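## Task

Set the foam block down on the desk so it rests there without the robot holding it. Then release it and move the robot away. The robot must not topple or be left leaning, or the task fails.

## Robot and tools

ROBOT. A wheeled base with a vertical column, a tilting head, and two 6-joint arms, each with a parallel gripper. Folded, it measures 0.73 m long, 0.62 m wide and 1.88 m tall, and its front edge is 0.40 m ahead of the column. The base can drive straight and turn in place, but it cannot move sideways. A loose object may sometimes get a brief push from outside.

FRAMES. Base frame: origin on the floor under the column, midway between the drive wheels; x forward, y left, z up. left_hand and right_hand are reported in this frame, at the point where the fingers meet, and the fingertips reach 8 mm past it. quat_wxyz maps (0,0,1) onto the finger direction, and the hand's y axis runs along the opening. The odometry frame is the base frame as it was at the start of the scene. base_odometry heading is positive to the left, in -3.142..3.142, and it counts wheel slip as travel.

execute_actions. actions is a list holding one action, or nothing (then the call only reports state and images). An action may contain:
- base: exactly one relative command, counted from the base's last reported position. translate_m is metres to drive, -3 to 3, forward positive. rotate_rad is radians to turn in place, -3.2 to 3.2, counter-clockwise from above (left) positive.
- joints: absolute targets by name, one entry per joint you want to move, and both arms can share one dict. head_tilt_rad -0.61..1.308 (0 level, positive looks down). For each arm (left_/right_): joint1_rad -2.879..2.879, joint2_rad 0..3.141, joint3_rad 0..3.019, joint4_rad -1.692..1.57, joint5_rad -1.57..1.57 (hand swings right when positive), joint6_rad -2.094..2.094 (hand roll, clockwise from behind when positive). gripper_m 0..0.093 is the fingertip gap in metres, with 0 meaning closed. The tolerances for 'done' are 0.03, 0.045, 0.14, 0.09, 0.055, 0.03, 0.035 rad and 0.003 m.
- speeds: optional caps for this action only. translate_m 0.05..0.8 m/s, rotate_rad 0.1..1 rad/s; the maximum is the default. Base moves that would take over 8.667 s are refused, and no action runs past 15 s.
cameras: a list picked from cam_head_left, cam_head_right, cam_left_wrist, cam_right_wrist, nav_camera, all. Null or omitted gives all, [] gives none. Any unknown key, name or out-of-range value rejects the whole call. A joint you leave out keeps pushing toward its previous target.

wait(seconds 0..10) lets the scene run and then reports. zoom_image(camera, region [x0,y0,x1,y1] in pixels, at most 504x504, origin top-left) enlarges part of that camera's latest image. Head and nav images are 896x504, and the wrist fisheye images are 504x504. nav_camera sits low at the front, about 0.23 m up. read_manual(section "licences") only returns licence text. finished_scene(scene) closes the current scene (pass its number) permanently and reports success, so call it only once the object rests on the desk on its own, the gripper is open and clear, and the robot is upright.

ARM GEOMETRY. Take left joint1 = -1.57 or right joint1 = 1.57, with joints 5 and 6 at 0. The arm then works in a forward vertical plane 0.23 m to that side. Let a = j2-0.35, b = 1.05+j2-j3, c = b-j4 (c = 1.57 means fingers straight down). The hand sits 0.12+0.39sin a+0.38cos b+0.25cos c m ahead and 1.46+0.39cos a-0.38sin b-0.25sin c m up. Example: j2,j3,j4 = 0.93,0.78,0.14 gives 0.60 ahead, 1.21 up. The real hand usually ends up to 5 cm lower and nearer the column than this, or about 12 cm with a heavy or far-out load. Reach is about 1 m from the shoulder and goes no lower than 0.47 m, so the floor is out of reach. With fingers pointing down, up to 2 kg can be held 0.6 m ahead and 0.65-1.25 m up, and up to 3.2 kg about 0.4 m ahead. A gripper holds roughly 2-6 kg. Joint moves under 0.03 rad (0.08 for joints 2 and 3) may not happen at all. 'speeds' has no effect on arms, so approach contact in steps of about 0.05 rad taken from your previous target.

GRIPPER. The fingers are 7 cm long, and the housing is 10 cm wide and 7 cm thick. The wrist camera sits 9 cm behind the tips and sticks out 11 cm on one side. To grasp, command a gap smaller than the object; an 'off_target' status is then expected. A reported gap that stays at least 0.002 m above the target means something is held.

RESULT LINES. base_status and joint_status report done, off_target, contact_stop (base only: a wheel stalled), time_out, or not_followed. 'joint command not followed' plus a 'cause:' line means a self-collision check blocked that arm. To clear it, move the joints involved at least 0.05 rad back the way they came, or move the other arm away. on_its_own lists uncommanded activity, and its 'held at' values are targets, not positions. motor_effort gives left_wheel and right_wheel as % (peak in brackets), which is noisy and biased. turned_by_wheels vs turned_by_imu: a gap over about 4% and at least 0.05 rad means a collision or slip, and the heading is off by about that gap. base_tilt is in degrees, forward/right positive, with up to about 1° of fixed bias. wheel_motors_off=1 means an overload cutout. Motor temperatures are listed per arm, joint by joint, and MOTOR HOT appears at 85 °C. At 100 °C an OVER-TEMPERATURE FAULT makes that arm drop.

AVOID. Never let the arms collide or press on each other. A blocked arm keeps pushing and overheats, so relieve it by sending back its reported joint positions (a held load sags slightly each time). After a contact_stop, back up 0.05 m before turning. If a desk edge between 0.30 and 1.20 m high reaches the column, the wheels slip, so back off 0.05 m. Pushing hard for about 3 s cuts the wheel motors for 2 s. Avoid drops, slams and objects tipping over. Release the object gently on the desk surface, then raise the hand and drive back.

Each tool is called after ">>>" by a JSON object that holds its "op" and its "data", one argument or row to a line.

## Session

I'll start by looking at the current state and camera images.

>>> {"op": "execute_actions", "data": {
  "actions": []
}}

Scene clock: 0.00 s.
Motor temperatures (°C, as the motors report them): left_arm=[21 21 23 22 21 23] | right_arm=[23 22 21 23 21 24]
base_odometry: x=+0.000 y=+0.000 heading=+0.000 (m, m, rad; odometry frame)
turned_by_wheels: +0.000 (rad since the last result)
turned_by_imu: +0.000 (rad since the last result)
base_tilt: forward=-0.5 right=+0.2 (deg)
base_status: not commanded
joint_positions: head_tilt_rad=+0.867 left_joint1_rad=-1.555 left_joint2_rad=+0.860 left_joint3_rad=+0.387 left_joint4_rad=-0.985 left_joint5_rad=+0.014 left_joint6_rad=+0.010 left_gripper_m=+0.094 right_joint1_rad=+1.565 right_joint2_rad=+0.892 right_joint3_rad=+0.405 right_joint4_rad=-0.916 right_joint5_rad=-0.020 right_joint6_rad=-0.112 right_gripper_m=+0.095
joint_status: not commanded
wheel_motors_off: 0
motor_effort: left_wheel=+1 right_wheel=+1 (%)
left_hand: x=+0.1349 y=+0.2252 z=+1.2638 quat_wxyz=(+0.450, +0.005, -0.893, +0.004) (m; base frame)
right_hand: x=+0.1487 y=-0.2234 z=+1.2466 quat_wxyz=(+0.424, +0.044, -0.904, -0.031) (m; base frame)
pictures: cam_head_left, cam_head_right, cam_left_wrist, cam_right_wrist, nav_camera
Images, in order (width x height): cam_head_left 896x504, cam_head_right 896x504, cam_left_wrist 504x504, cam_right_wrist 504x504, nav_camera 896x504.

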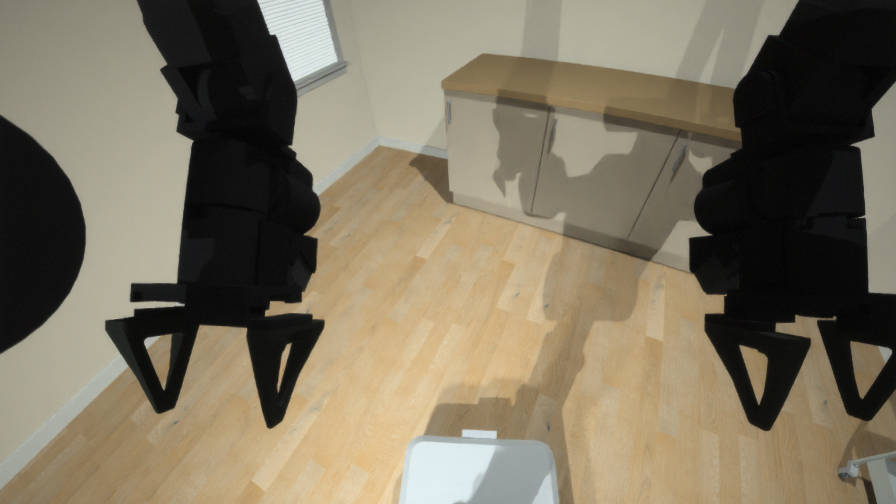

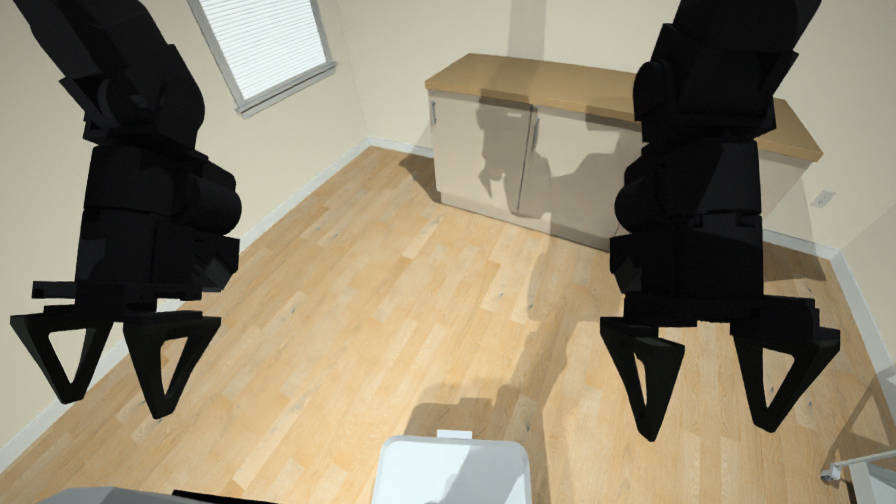

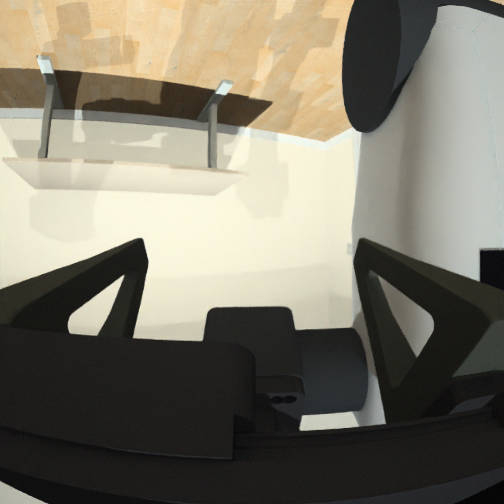

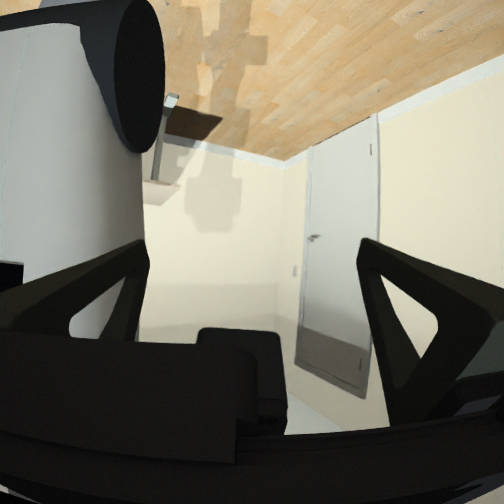

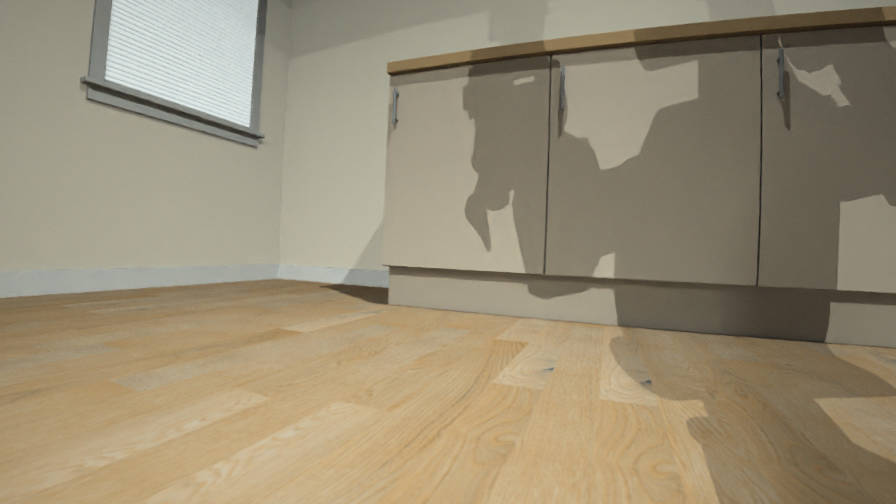

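>>> {"op": "zoom_image", "data": {
  "camera": "cam_head_right",
  "region": [696, 354, 896, 504]
}}

>>> {"op": "zoom_image", "data": {
  "camera": "cam_left_wrist",
  "region": [0, 0, 360, 260]
}}

Region (696, 354, 896, 504) of cam_head_right's 896x504 image, scaled by 2.520, with more detail than that image has; it fills the top 378 rows of this view, and the rest is white.

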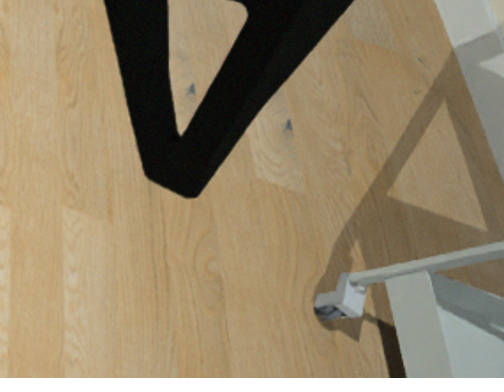

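Region (0, 0, 360, 260) of cam_left_wrist's 504x504 image, scaled by 1.400, with more detail than that image has.

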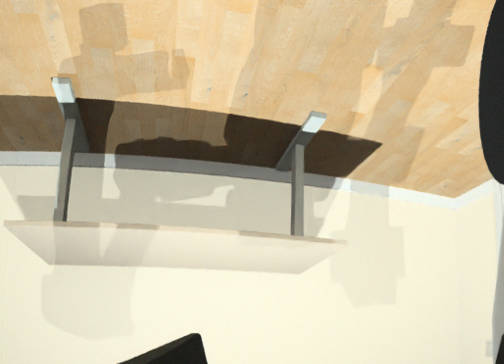

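>>> {"op": "execute_actions", "data": {
  "actions": [
    {"base": {"rotate_rad": -1.57}, "joints": {"head_tilt_rad": 0.6}}
  ],
  "cameras": ["cam_head_left", "cam_head_right", "nav_camera"]
}}

Scene clock: 12.17 s.
Motor temperatures (°C, as the motors report them): left_arm=[21 21 23 22 21 23] | right_arm=[23 22 21 23 21 24]
base_odometry: x=+0.000 y=+0.000 heading=-1.570 (m, m, rad; odometry frame)
turned_by_wheels: -1.570 (rad since the last result)
turned_by_imu: -1.559 (rad since the last result)
base_tilt: forward=-0.6 right=+0.0 (deg)
base_status: done
joint_positions: head_tilt_rad=+0.617 left_joint1_rad=-1.555 left_joint2_rad=+0.860 left_joint3_rad=+0.387 left_joint4_rad=-0.985 left_joint5_rad=+0.014 left_joint6_rad=+0.010 left_gripper_m=+0.094 right_joint1_rad=+1.565 right_joint2_rad=+0.892 right_joint3_rad=+0.405 right_joint4_rad=-0.916 right_joint5_rad=-0.020 right_joint6_rad=-0.112 right_gripper_m=+0.095
joint_status: all done
wheel_motors_off: 0
motor_effort: left_wheel=+1(36) right_wheel=-1(23) (%)
left_hand: x=+0.1349 y=+0.2252 z=+1.2638 quat_wxyz=(+0.450, +0.005, -0.893, +0.004) (m; base frame)
right_hand: x=+0.1487 y=-0.2234 z=+1.2466 quat_wxyz=(+0.424, +0.044, -0.904, -0.031) (m; base frame)
pictures: cam_head_left, cam_head_right, nav_camera
camera_calibration (this result's frames):
cam_head_left: T_world_to_cam=[[0.077668, -0.996362, -0.0350754, 0.0824268], [-0.545855, -0.0130576, -0.837778, 1.31455], [0.834272, 0.0842146, -0.544884, 0.728299], [0, 0, 0, 1]] pos_world=[0.103551, 0.0379583, 1.50103]
cam_head_right: T_world_to_cam=[[0.0892949, -0.995698, -0.0247497, -0.0226772], [-0.541799, -0.0277081, -0.840051, 1.31822], [0.835752, 0.0884217, -0.541942, 0.726381], [0, 0, 0, 1]] pos_world=[0.10916, -0.0502822, 1.50047]
Images, in order (width x height): cam_head_left 896x504, cam_head_right 896x504, nav_camera 896x504.

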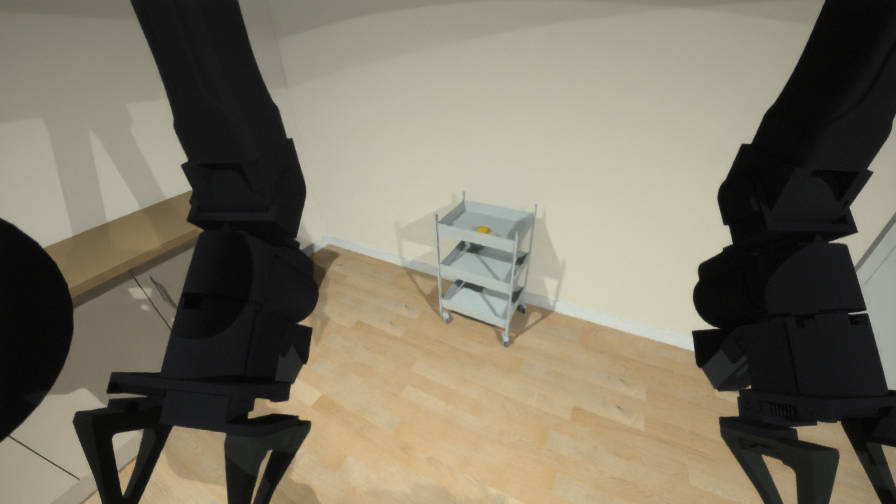

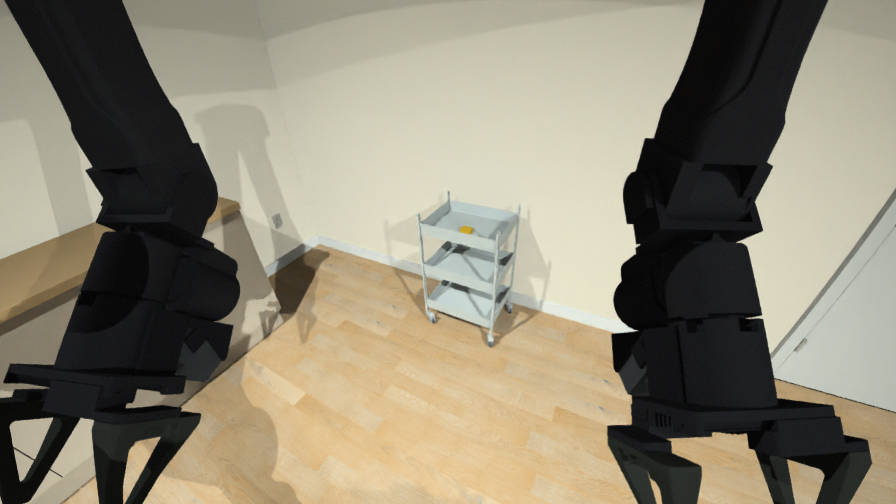

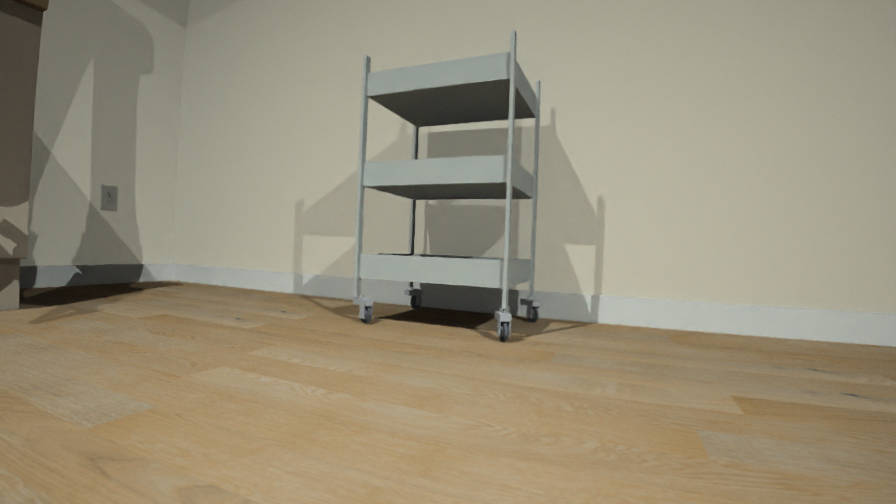

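>>> {"op": "zoom_image", "data": {
  "camera": "cam_head_left",
  "region": [420, 180, 560, 280]
}}

>>> {"op": "zoom_image", "data": {
  "camera": "cam_head_right",
  "region": [400, 180, 540, 280]
}}

Region (420, 180, 560, 280) of cam_head_left's 896x504 image, scaled by 3.600, with more detail than that image has; it fills the top 360 rows of this view, and the rest is white.

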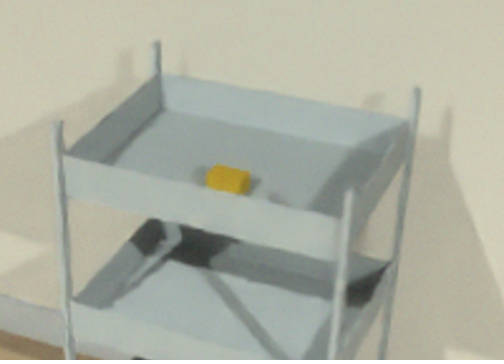

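Region (400, 180, 540, 280) of cam_head_right's 896x504 image, scaled by 3.600, with more detail than that image has; it fills the top 360 rows of this view, and the rest is white.

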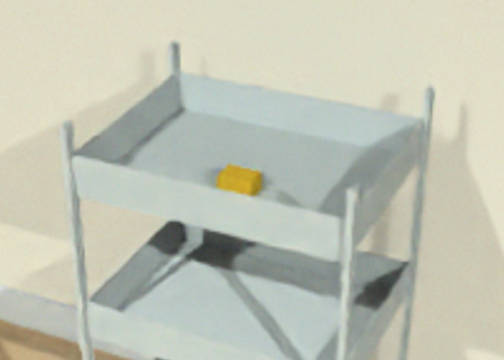

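>>> {"op": "execute_actions", "data": {
  "actions": [
    {"base": {"translate_m": 0.7}, "joints": {"head_tilt_rad": 0.85, "left_joint1_rad": -1.57, "left_joint2_rad": 1.63, "left_joint3_rad": 1.31, "left_joint4_rad": -0.2, "left_joint5_rad": 0, "left_joint6_rad": 0}}
  ],
  "cameras": ["cam_head_left", "cam_head_right", "nav_camera", "cam_left_wrist"]
}}

Scene clock: 82.47 s.
Motor temperatures (°C, as the motors report them): left_arm=[21 22 23 22 21 23] | right_arm=[23 23 21 23 21 24]
base_odometry: x=+0.001 y=-0.700 heading=-1.569 (m, m, rad; odometry frame)
turned_by_wheels: +0.000 (rad since the last result)
turned_by_imu: +0.000 (rad since the last result)
base_tilt: forward=-0.5 right=+0.2 (deg)
base_status: done
joint_positions: head_tilt_rad=+0.852 left_joint1_rad=-1.561 left_joint2_rad=+1.631 left_joint3_rad=+1.306 left_joint4_rad=-0.205 left_joint5_rad=+0.002 left_joint6_rad=+0.004 left_gripper_m=+0.094 right_joint1_rad=+1.565 right_joint2_rad=+0.892 right_joint3_rad=+0.407 right_joint4_rad=-0.916 right_joint5_rad=-0.020 right_joint6_rad=-0.112 right_gripper_m=+0.095
joint_status: all done
wheel_motors_off: 0
motor_effort: left_wheel=+1(52) right_wheel=+0(35) (%)
left_hand: x=+0.5665 y=+0.2309 z=+0.9444 quat_wxyz=(+0.003, +0.001, -1.000, -0.003) (m; base frame)
right_hand: x=+0.1495 y=-0.2234 z=+1.2463 quat_wxyz=(+0.423, +0.044, -0.904, -0.031) (m; base frame)
pictures: cam_head_left, cam_head_right, cam_left_wrist, nav_camera
camera_calibration (this result's frames):
cam_head_left: T_world_to_cam=[[0.0673943, -0.996362, -0.0521595, 0.10925], [-0.725552, -0.0130576, -0.688044, 1.09294], [0.684859, 0.0842146, -0.723792, 1.01129], [0, 0, 0, 1]] pos_world=[0.0930323, 0.0379583, 1.48965]
cam_head_right: T_world_to_cam=[[0.081102, -0.995698, -0.0448174, 0.0086367], [-0.722135, -0.0277081, -0.691197, 1.098], [0.686982, 0.0884217, -0.721275, 1.00999], [0, 0, 0, 1]] pos_world=[0.0983568, -0.0502822, 1.4878]
cam_left_wrist: T_world_to_cam=[[0.000463654, -0.999998, -0.00190489, 0.237681], [-0.809601, -0.0014935, 0.586978, -0.0907384], [-0.58698, 0.00127004, -0.8096, 1.22451], [0, 0, 0, 1]] pos_world=[0.64519, 0.23599, 1.04508]
Images, in order (width x height): cam_head_left 896x504, cam_head_right 896x504, cam_left_wrist 504x504, nav_camera 896x504.

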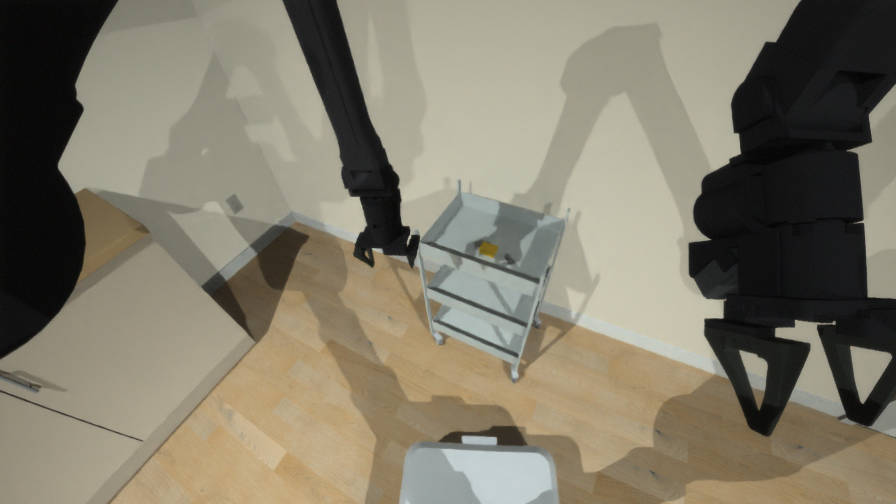

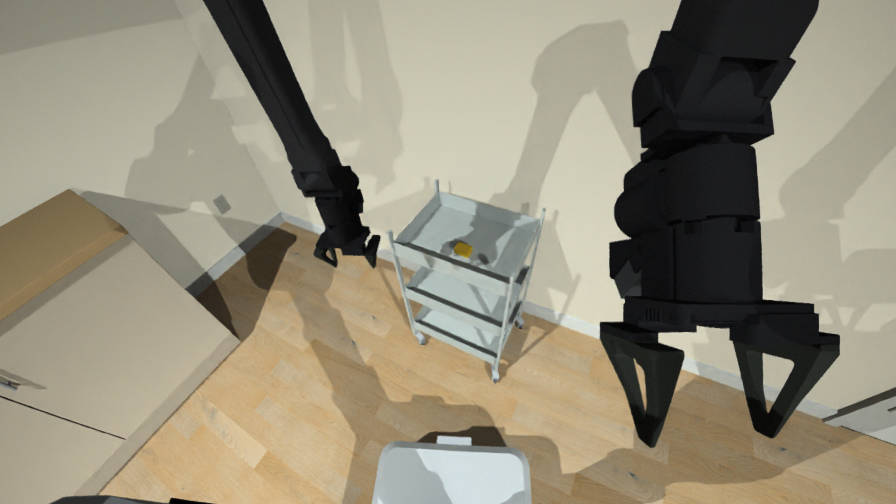

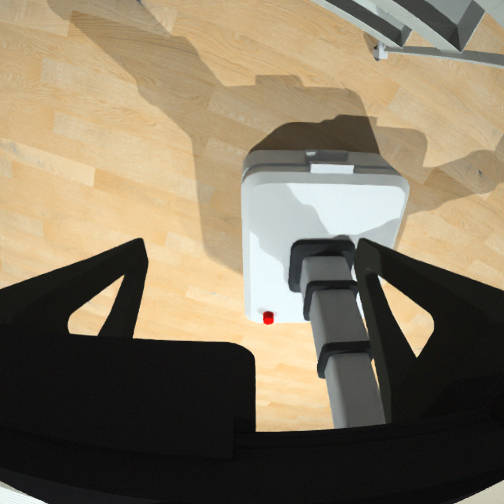

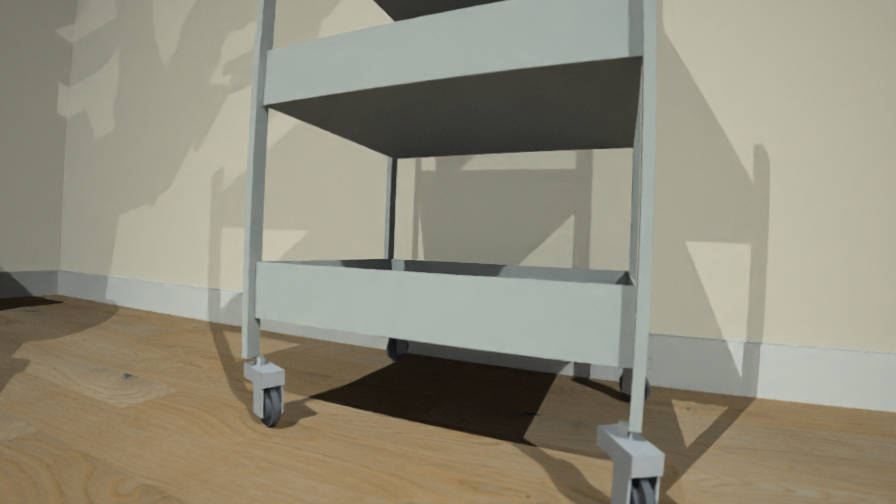

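>>> {"op": "zoom_image", "data": {
  "camera": "cam_head_left",
  "region": [410, 170, 590, 300]
}}

>>> {"op": "zoom_image", "data": {
  "camera": "cam_head_right",
  "region": [380, 170, 560, 300]
}}

Region (410, 170, 590, 300) of cam_head_left's 896x504 image, scaled by 2.800, with more detail than that image has.

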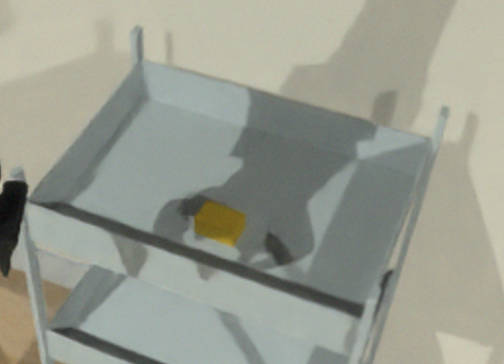

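Region (380, 170, 560, 300) of cam_head_right's 896x504 image, scaled by 2.800, with more detail than that image has.

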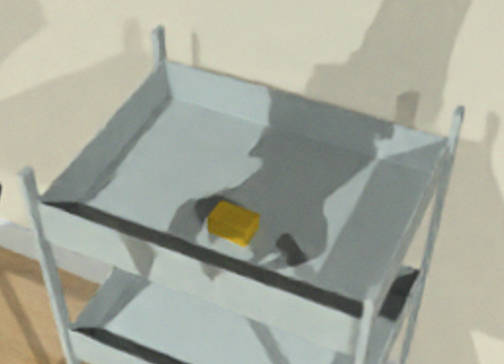

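>>> {"op": "zoom_image", "data": {
  "camera": "cam_head_left",
  "region": [468, 230, 510, 268]
}}

>>> {"op": "zoom_image", "data": {
  "camera": "cam_head_right",
  "region": [442, 230, 484, 268]
}}

Region (468, 230, 510, 268) of cam_head_left's 896x504 image, scaled by 12.000, with more detail than that image has; it fills the top 456 rows of this view, and the rest is white.

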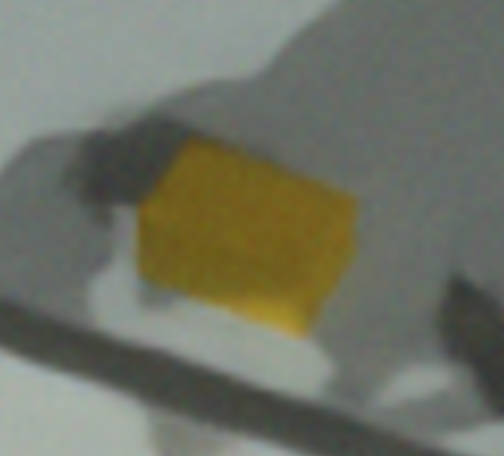

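Region (442, 230, 484, 268) of cam_head_right's 896x504 image, scaled by 12.000, with more detail than that image has; it fills the top 456 rows of this view, and the rest is white.

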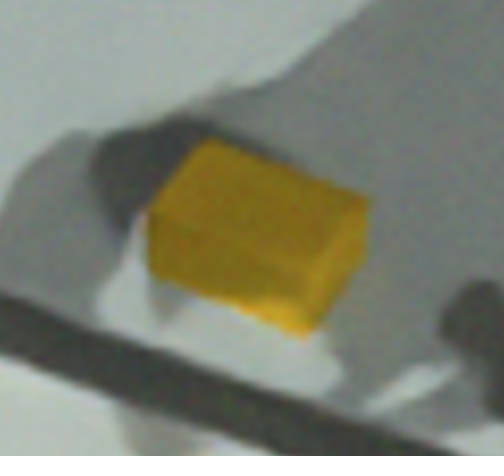

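>>> {"op": "zoom_image", "data": {
  "camera": "cam_head_left",
  "region": [340, 215, 440, 285]
}}

>>> {"op": "zoom_image", "data": {
  "camera": "cam_head_left",
  "region": [400, 290, 580, 470]
}}

Region (340, 215, 440, 285) of cam_head_left's 896x504 image, scaled by 5.040, with more detail than that image has; it fills the top 353 rows of this view, and the rest is white.

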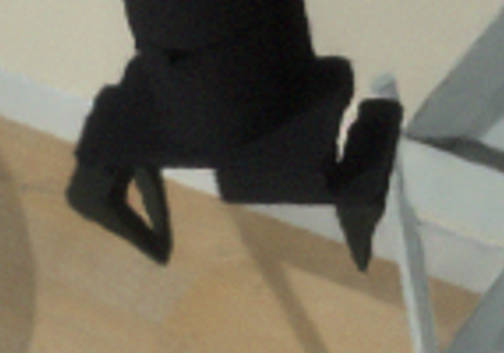

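Region (400, 290, 580, 470) of cam_head_left's 896x504 image, scaled by 2.800, with more detail than that image has.

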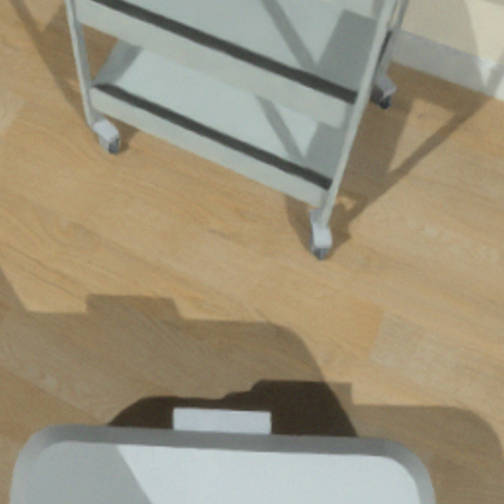

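>>> {"op": "execute_actions", "data": {
  "actions": [
    {"base": {"rotate_rad": -0.275}, "joints": {"head_tilt_rad": 1.0, "left_joint2_rad": 2.0, "left_joint3_rad": 1.73, "left_joint4_rad": -0.25, "left_joint6_rad": -1.35}}
  ],
  "cameras": ["cam_head_left", "nav_camera"]
}}

Scene clock: 128.97 s.
Motor temperatures (°C, as the motors report them): left_arm=[21 25 24 22 21 23] | right_arm=[23 23 21 23 21 24]
base_odometry: x=+0.001 y=-0.700 heading=-1.844 (m, m, rad; odometry frame)
turned_by_wheels: -0.274 (rad since the last result)
turned_by_imu: -0.272 (rad since the last result)
base_tilt: forward=-0.5 right=+0.2 (deg)
base_status: done
joint_positions: head_tilt_rad=+1.000 left_joint1_rad=-1.574 left_joint2_rad=+2.010 left_joint3_rad=+1.714 left_joint4_rad=-0.246 left_joint5_rad=+0.001 left_joint6_rad=-1.343 left_gripper_m=+0.094 right_joint1_rad=+1.565 right_joint2_rad=+0.892 right_joint3_rad=+0.407 right_joint4_rad=-0.916 right_joint5_rad=-0.020 right_joint6_rad=-0.112 right_gripper_m=+0.095
joint_status: all done
wheel_motors_off: 0
motor_effort: left_wheel=+0(35) right_wheel=-2(32) (%)
left_hand: x=+0.5887 y=+0.2218 z=+0.8026 quat_wxyz=(+0.008, +0.622, -0.783, -0.004) (m; base frame)
right_hand: x=+0.1495 y=-0.2234 z=+1.2463 quat_wxyz=(+0.423, +0.044, -0.904, -0.031) (m; base frame)
pictures: cam_head_left, nav_camera
camera_calibration (this result's frames):
cam_head_left: T_world_to_cam=[[0.0589839, -0.996362, -0.0615102, 0.124071], [-0.818914, -0.0130576, -0.573768, 0.921626], [0.570878, 0.0842146, -0.816705, 1.16007], [0, 0, 0, 1]] pos_world=[0.085154, 0.0379583, 1.48387]
Images, in order (width x height): cam_head_left 896x504, nav_camera 896x504.

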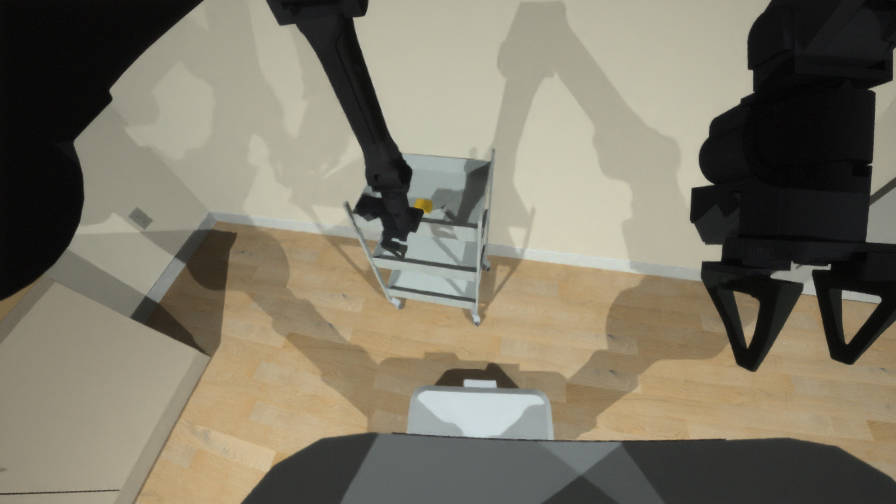

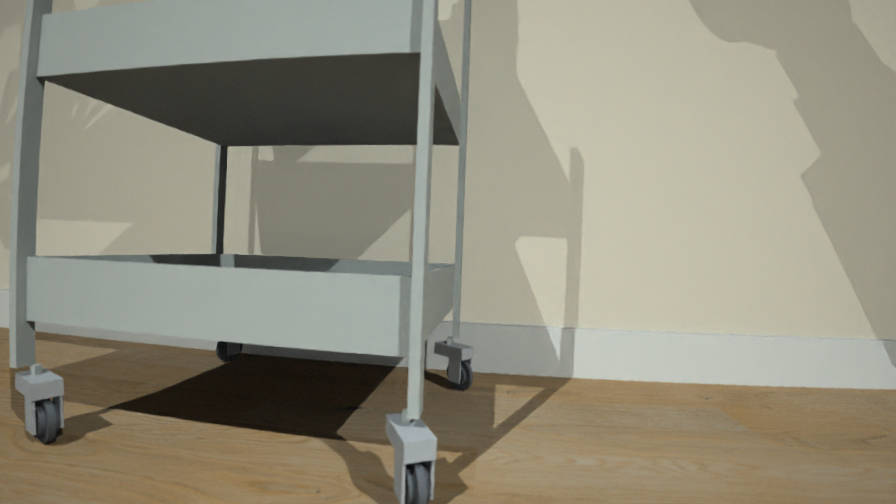

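>>> {"op": "zoom_image", "data": {
  "camera": "cam_head_left",
  "region": [330, 130, 530, 400]
}}

Region (330, 130, 530, 400) of cam_head_left's 896x504 image, scaled by 1.867, with more detail than that image has; it fills the left 373 columns of this view, and the rest is white.

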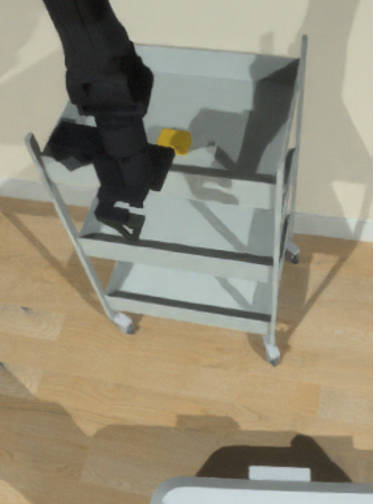

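>>> {"op": "execute_actions", "data": {
  "actions": [
    {"base": {"translate_m": 0.255}}
  ],
  "cameras": ["cam_head_left", "cam_head_right", "cam_left_wrist", "nav_camera"]
}}

Scene clock: 135.93 s.
Motor temperatures (°C, as the motors report them): left_arm=[21 26 24 22 21 23] | right_arm=[23 23 21 23 21 24]
base_odometry: x=-0.068 y=-0.946 heading=-1.844 (m, m, rad; odometry frame)
turned_by_wheels: +0.000 (rad since the last result)
turned_by_imu: -0.001 (rad since the last result)
base_tilt: forward=-0.6 right=+0.1 (deg)
base_status: done
joint_positions: head_tilt_rad=+1.001 left_joint1_rad=-1.574 left_joint2_rad=+2.005 left_joint3_rad=+1.721 left_joint4_rad=-0.246 left_joint5_rad=+0.001 left_joint6_rad=-1.343 left_gripper_m=+0.094 right_joint1_rad=+1.565 right_joint2_rad=+0.892 right_joint3_rad=+0.408 right_joint4_rad=-0.916 right_joint5_rad=-0.020 right_joint6_rad=-0.112 right_gripper_m=+0.095
joint_status: not commanded
wheel_motors_off: 0
motor_effort: left_wheel=+0(47) right_wheel=+0(35) (%)
left_hand: x=+0.5957 y=+0.2218 z=+0.8053 quat_wxyz=(+0.004, +0.622, -0.783, -0.001) (m; base frame)
right_hand: x=+0.1499 y=-0.2234 z=+1.2462 quat_wxyz=(+0.423, +0.044, -0.905, -0.031) (m; base frame)
pictures: cam_head_left, cam_head_right, cam_left_wrist, nav_camera
camera_calibration (this result's frames):
cam_head_left: T_world_to_cam=[[0.058917, -0.996362, -0.0615743, 0.124173], [-0.819537, -0.0130576, -0.572878, 0.920286], [0.569989, 0.0842146, -0.817325, 1.16107], [0, 0, 0, 1]] pos_world=[0.0850929, 0.0379583, 1.48383]
cam_head_right: T_world_to_cam=[[0.0735616, -0.995698, -0.0563455, 0.026767], [-0.816625, -0.0277081, -0.576503, 0.926095], [0.572462, 0.0884217, -0.81515, 1.16029], [0, 0, 0, 1]] pos_world=[0.0900844, -0.0502822, 1.48121]
cam_left_wrist: T_world_to_cam=[[0.973695, -0.227852, -0.00149259, -0.523063], [-0.183853, -0.789506, 0.585558, -0.182353], [-0.134599, -0.569881, -0.810629, 0.987006], [0, 0, 0, 1]] pos_world=[0.608628, 0.299326, 0.906093]
Images, in order (width x height): cam_head_left 896x504, cam_head_right 896x504, cam_left_wrist 504x504, nav_camera 896x504.

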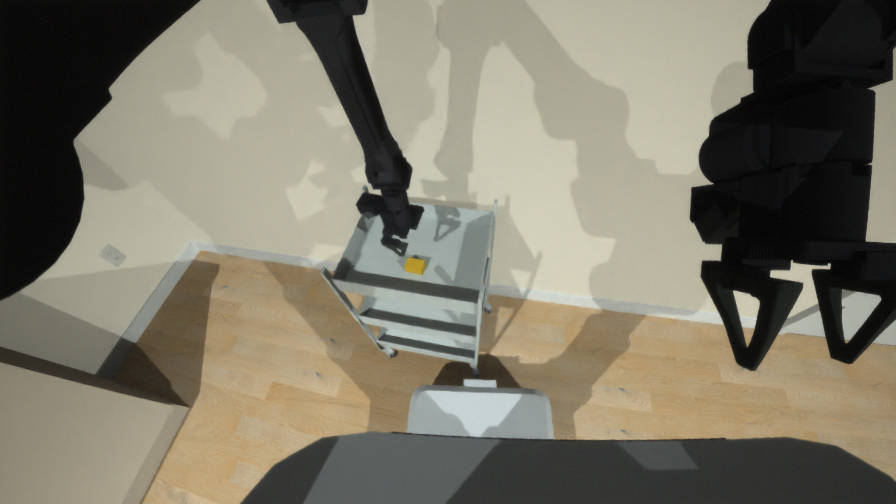

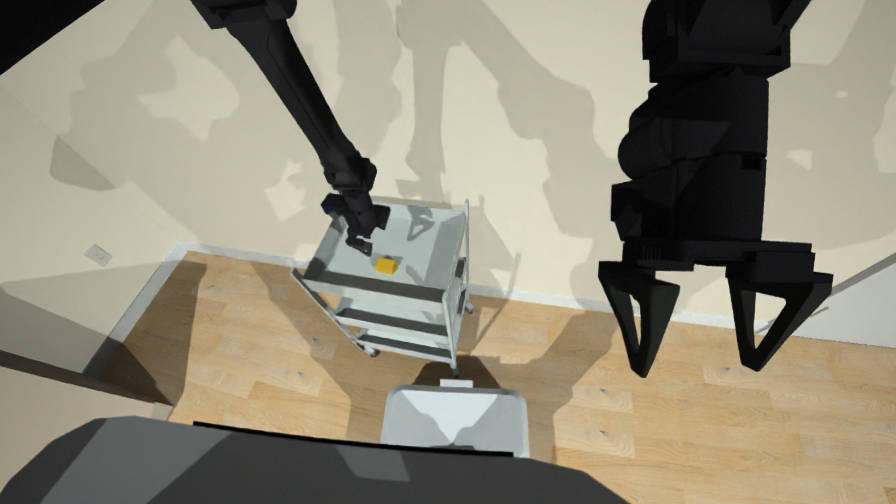

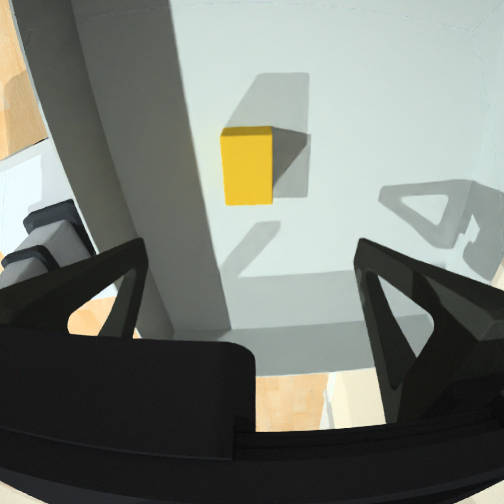

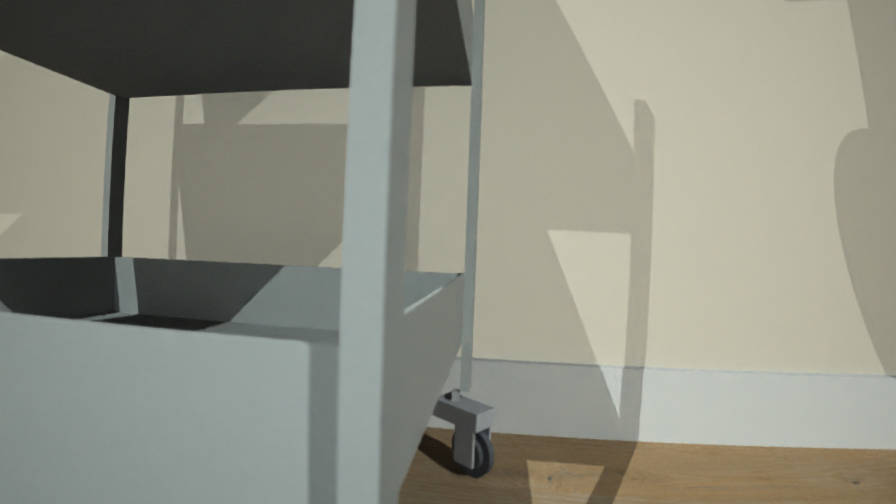

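>>> {"op": "zoom_image", "data": {
  "camera": "cam_left_wrist",
  "region": [190, 100, 330, 240]
}}

>>> {"op": "zoom_image", "data": {
  "camera": "cam_head_left",
  "region": [340, 180, 480, 300]
}}

Region (190, 100, 330, 240) of cam_left_wrist's 504x504 image, scaled by 3.600, with more detail than that image has.

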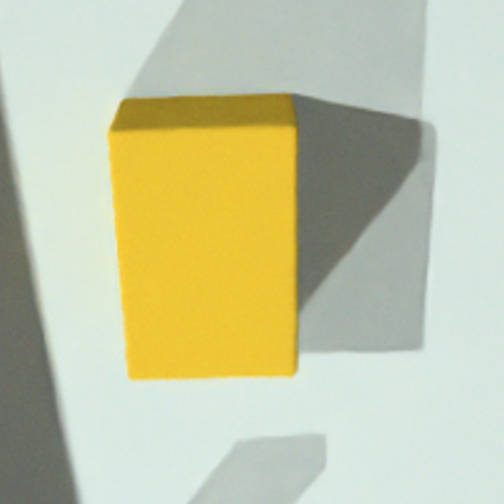

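Region (340, 180, 480, 300) of cam_head_left's 896x504 image, scaled by 3.600, with more detail than that image has; it fills the top 432 rows of this view, and the rest is white.

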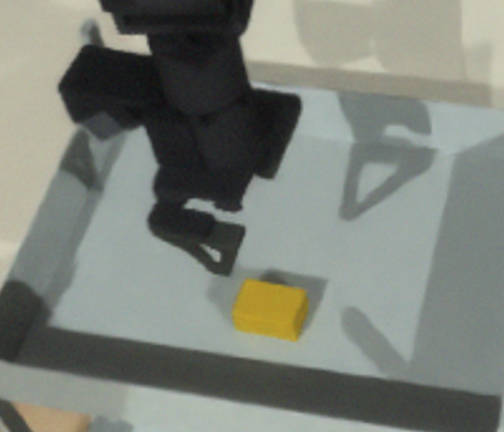

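>>> {"op": "execute_actions", "data": {
  "actions": [
    {"joints": {"left_joint2_rad": 2.25, "left_joint3_rad": 2.02, "left_joint4_rad": -0.28}}
  ],
  "cameras": ["cam_head_left", "cam_head_right", "cam_left_wrist"]
}}

Scene clock: 168.27 s.
Motor temperatures (°C, as the motors report them): left_arm=[21 27 24 22 21 23] | right_arm=[23 23 21 23 21 24]
base_odometry: x=-0.068 y=-0.946 heading=-1.844 (m, m, rad; odometry frame)
turned_by_wheels: +0.000 (rad since the last result)
turned_by_imu: -0.001 (rad since the last result)
base_tilt: forward=-0.4 right=+0.2 (deg)
base_status: not commanded
joint_positions: head_tilt_rad=+1.001 left_joint1_rad=-1.574 left_joint2_rad=+2.263 left_joint3_rad=+1.998 left_joint4_rad=-0.277 left_joint5_rad=+0.001 left_joint6_rad=-1.343 left_gripper_m=+0.094 right_joint1_rad=+1.565 right_joint2_rad=+0.892 right_joint3_rad=+0.408 right_joint4_rad=-0.916 right_joint5_rad=-0.020 right_joint6_rad=-0.112 right_gripper_m=+0.095
joint_status: all done
wheel_motors_off: 0
motor_effort: left_wheel=+0(0) right_wheel=+1(0) (%)
left_hand: x=+0.5790 y=+0.2215 z=+0.7105 quat_wxyz=(+0.008, +0.622, -0.783, -0.004) (m; base frame)
right_hand: x=+0.1499 y=-0.2234 z=+1.2462 quat_wxyz=(+0.423, +0.044, -0.905, -0.031) (m; base frame)
pictures: cam_head_left, cam_head_right, cam_left_wrist
camera_calibration (this result's frames):
cam_head_left: T_world_to_cam=[[0.058917, -0.996362, -0.0615743, 0.124173], [-0.819537, -0.0130576, -0.572878, 0.920286], [0.56999, 0.0842146, -0.817325, 1.16107], [0, 0, 0, 1]] pos_world=[0.0850929, 0.0379583, 1.48383]
cam_head_right: T_world_to_cam=[[0.0735616, -0.995698, -0.0563455, 0.026767], [-0.816625, -0.0277081, -0.576503, 0.926096], [0.572462, 0.0884217, -0.81515, 1.16029], [0, 0, 0, 1]] pos_world=[0.0900844, -0.0502822, 1.48121]
cam_left_wrist: T_world_to_cam=[[0.973611, -0.227882, -0.012268, -0.499259], [-0.177388, -0.789511, 0.587543, -0.135307], [-0.143576, -0.569862, -0.8091, 0.911952], [0, 0, 0, 1]] pos_world=[0.593017, 0.299088, 0.811234]
Images, in order (width x height): cam_head_left 896x504, cam_head_right 896x504, cam_left_wrist 504x504.

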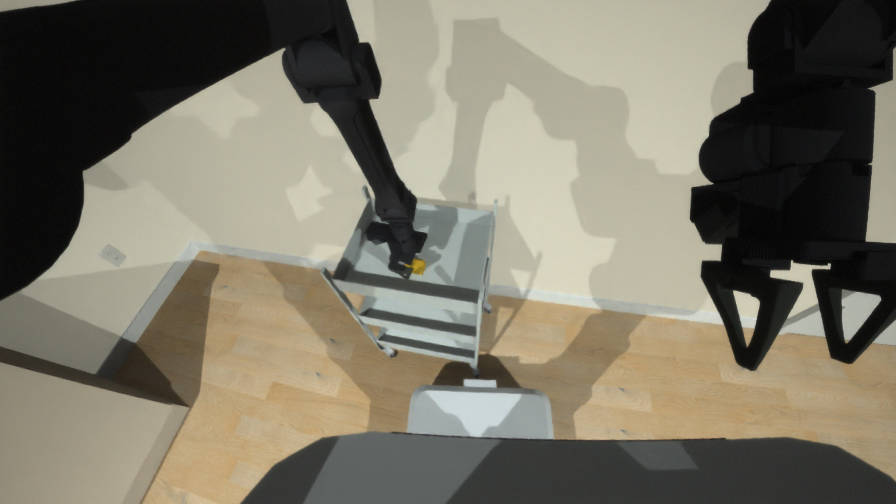

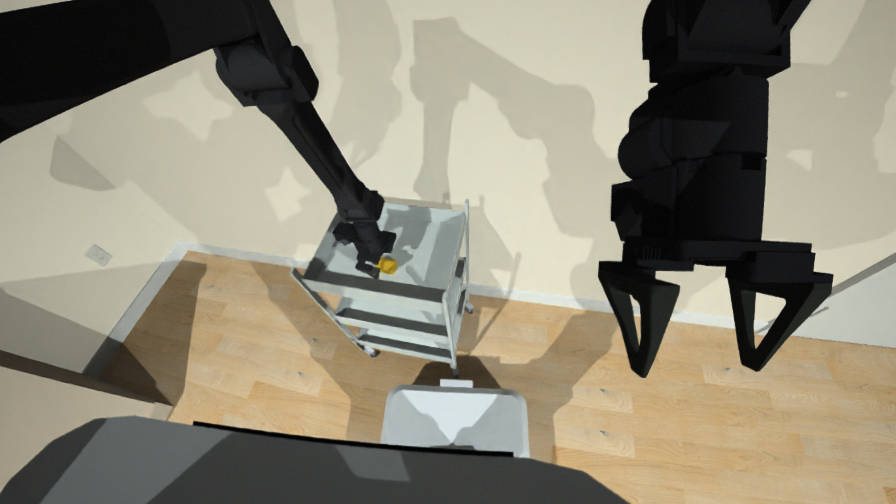

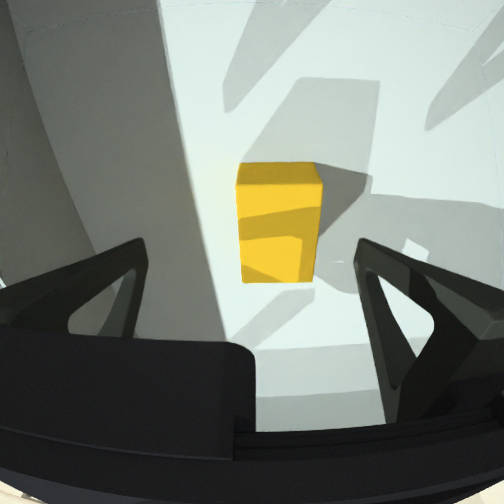

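>>> {"op": "zoom_image", "data": {
  "camera": "cam_left_wrist",
  "region": [200, 140, 380, 320]
}}

Region (200, 140, 380, 320) of cam_left_wrist's 504x504 image, scaled by 2.800, with more detail than that image has.

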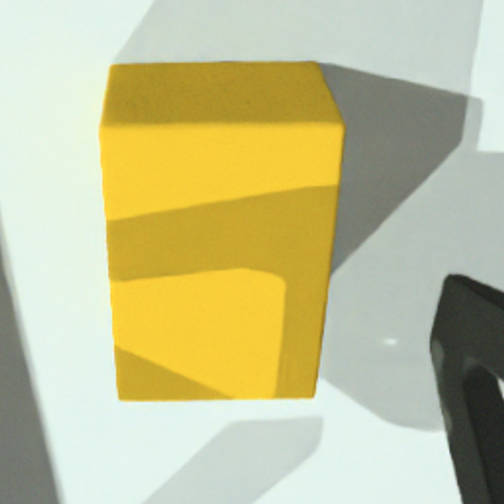

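>>> {"op": "execute_actions", "data": {
  "actions": [],
  "cameras": ["cam_left_wrist"]
}}

Scene clock: 177.77 s.
Motor temperatures (°C, as the motors report them): left_arm=[21 27 24 22 21 23] | right_arm=[23 23 21 23 21 24]
base_odometry: x=-0.068 y=-0.946 heading=-1.844 (m, m, rad; odometry frame)
turned_by_wheels: +0.000 (rad since the last result)
turned_by_imu: +0.000 (rad since the last result)
base_tilt: forward=-0.5 right=+0.2 (deg)
base_status: not commanded
joint_positions: head_tilt_rad=+1.001 left_joint1_rad=-1.574 left_joint2_rad=+2.263 left_joint3_rad=+1.998 left_joint4_rad=-0.277 left_joint5_rad=+0.001 left_joint6_rad=-1.343 left_gripper_m=+0.094 right_joint1_rad=+1.565 right_joint2_rad=+0.892 right_joint3_rad=+0.408 right_joint4_rad=-0.916 right_joint5_rad=-0.020 right_joint6_rad=-0.112 right_gripper_m=+0.095
joint_status: all done
wheel_motors_off: 0
motor_effort: left_wheel=-1(0) right_wheel=+0(0) (%)
left_hand: x=+0.5790 y=+0.2215 z=+0.7105 quat_wxyz=(+0.008, +0.622, -0.783, -0.004) (m; base frame)
right_hand: x=+0.1499 y=-0.2234 z=+1.2462 quat_wxyz=(+0.423, +0.044, -0.905, -0.031) (m; base frame)
pictures: cam_left_wrist
camera_calibration (this result's frames):
cam_left_wrist: T_world_to_cam=[[0.973611, -0.227882, -0.012268, -0.499259], [-0.177388, -0.789511, 0.587543, -0.135307], [-0.143576, -0.569862, -0.8091, 0.911952], [0, 0, 0, 1]] pos_world=[0.593017, 0.299088, 0.811234]
Images, in order (width x height): cam_left_wrist 504x504.

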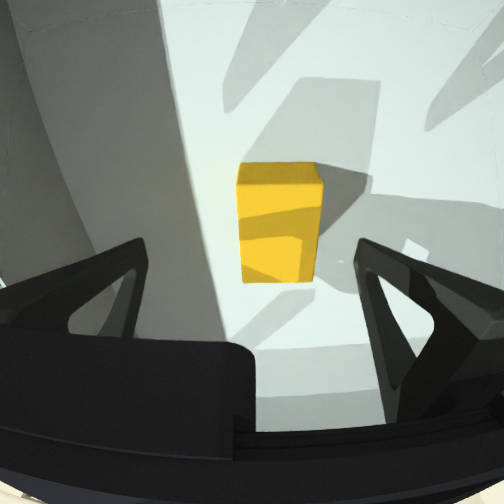

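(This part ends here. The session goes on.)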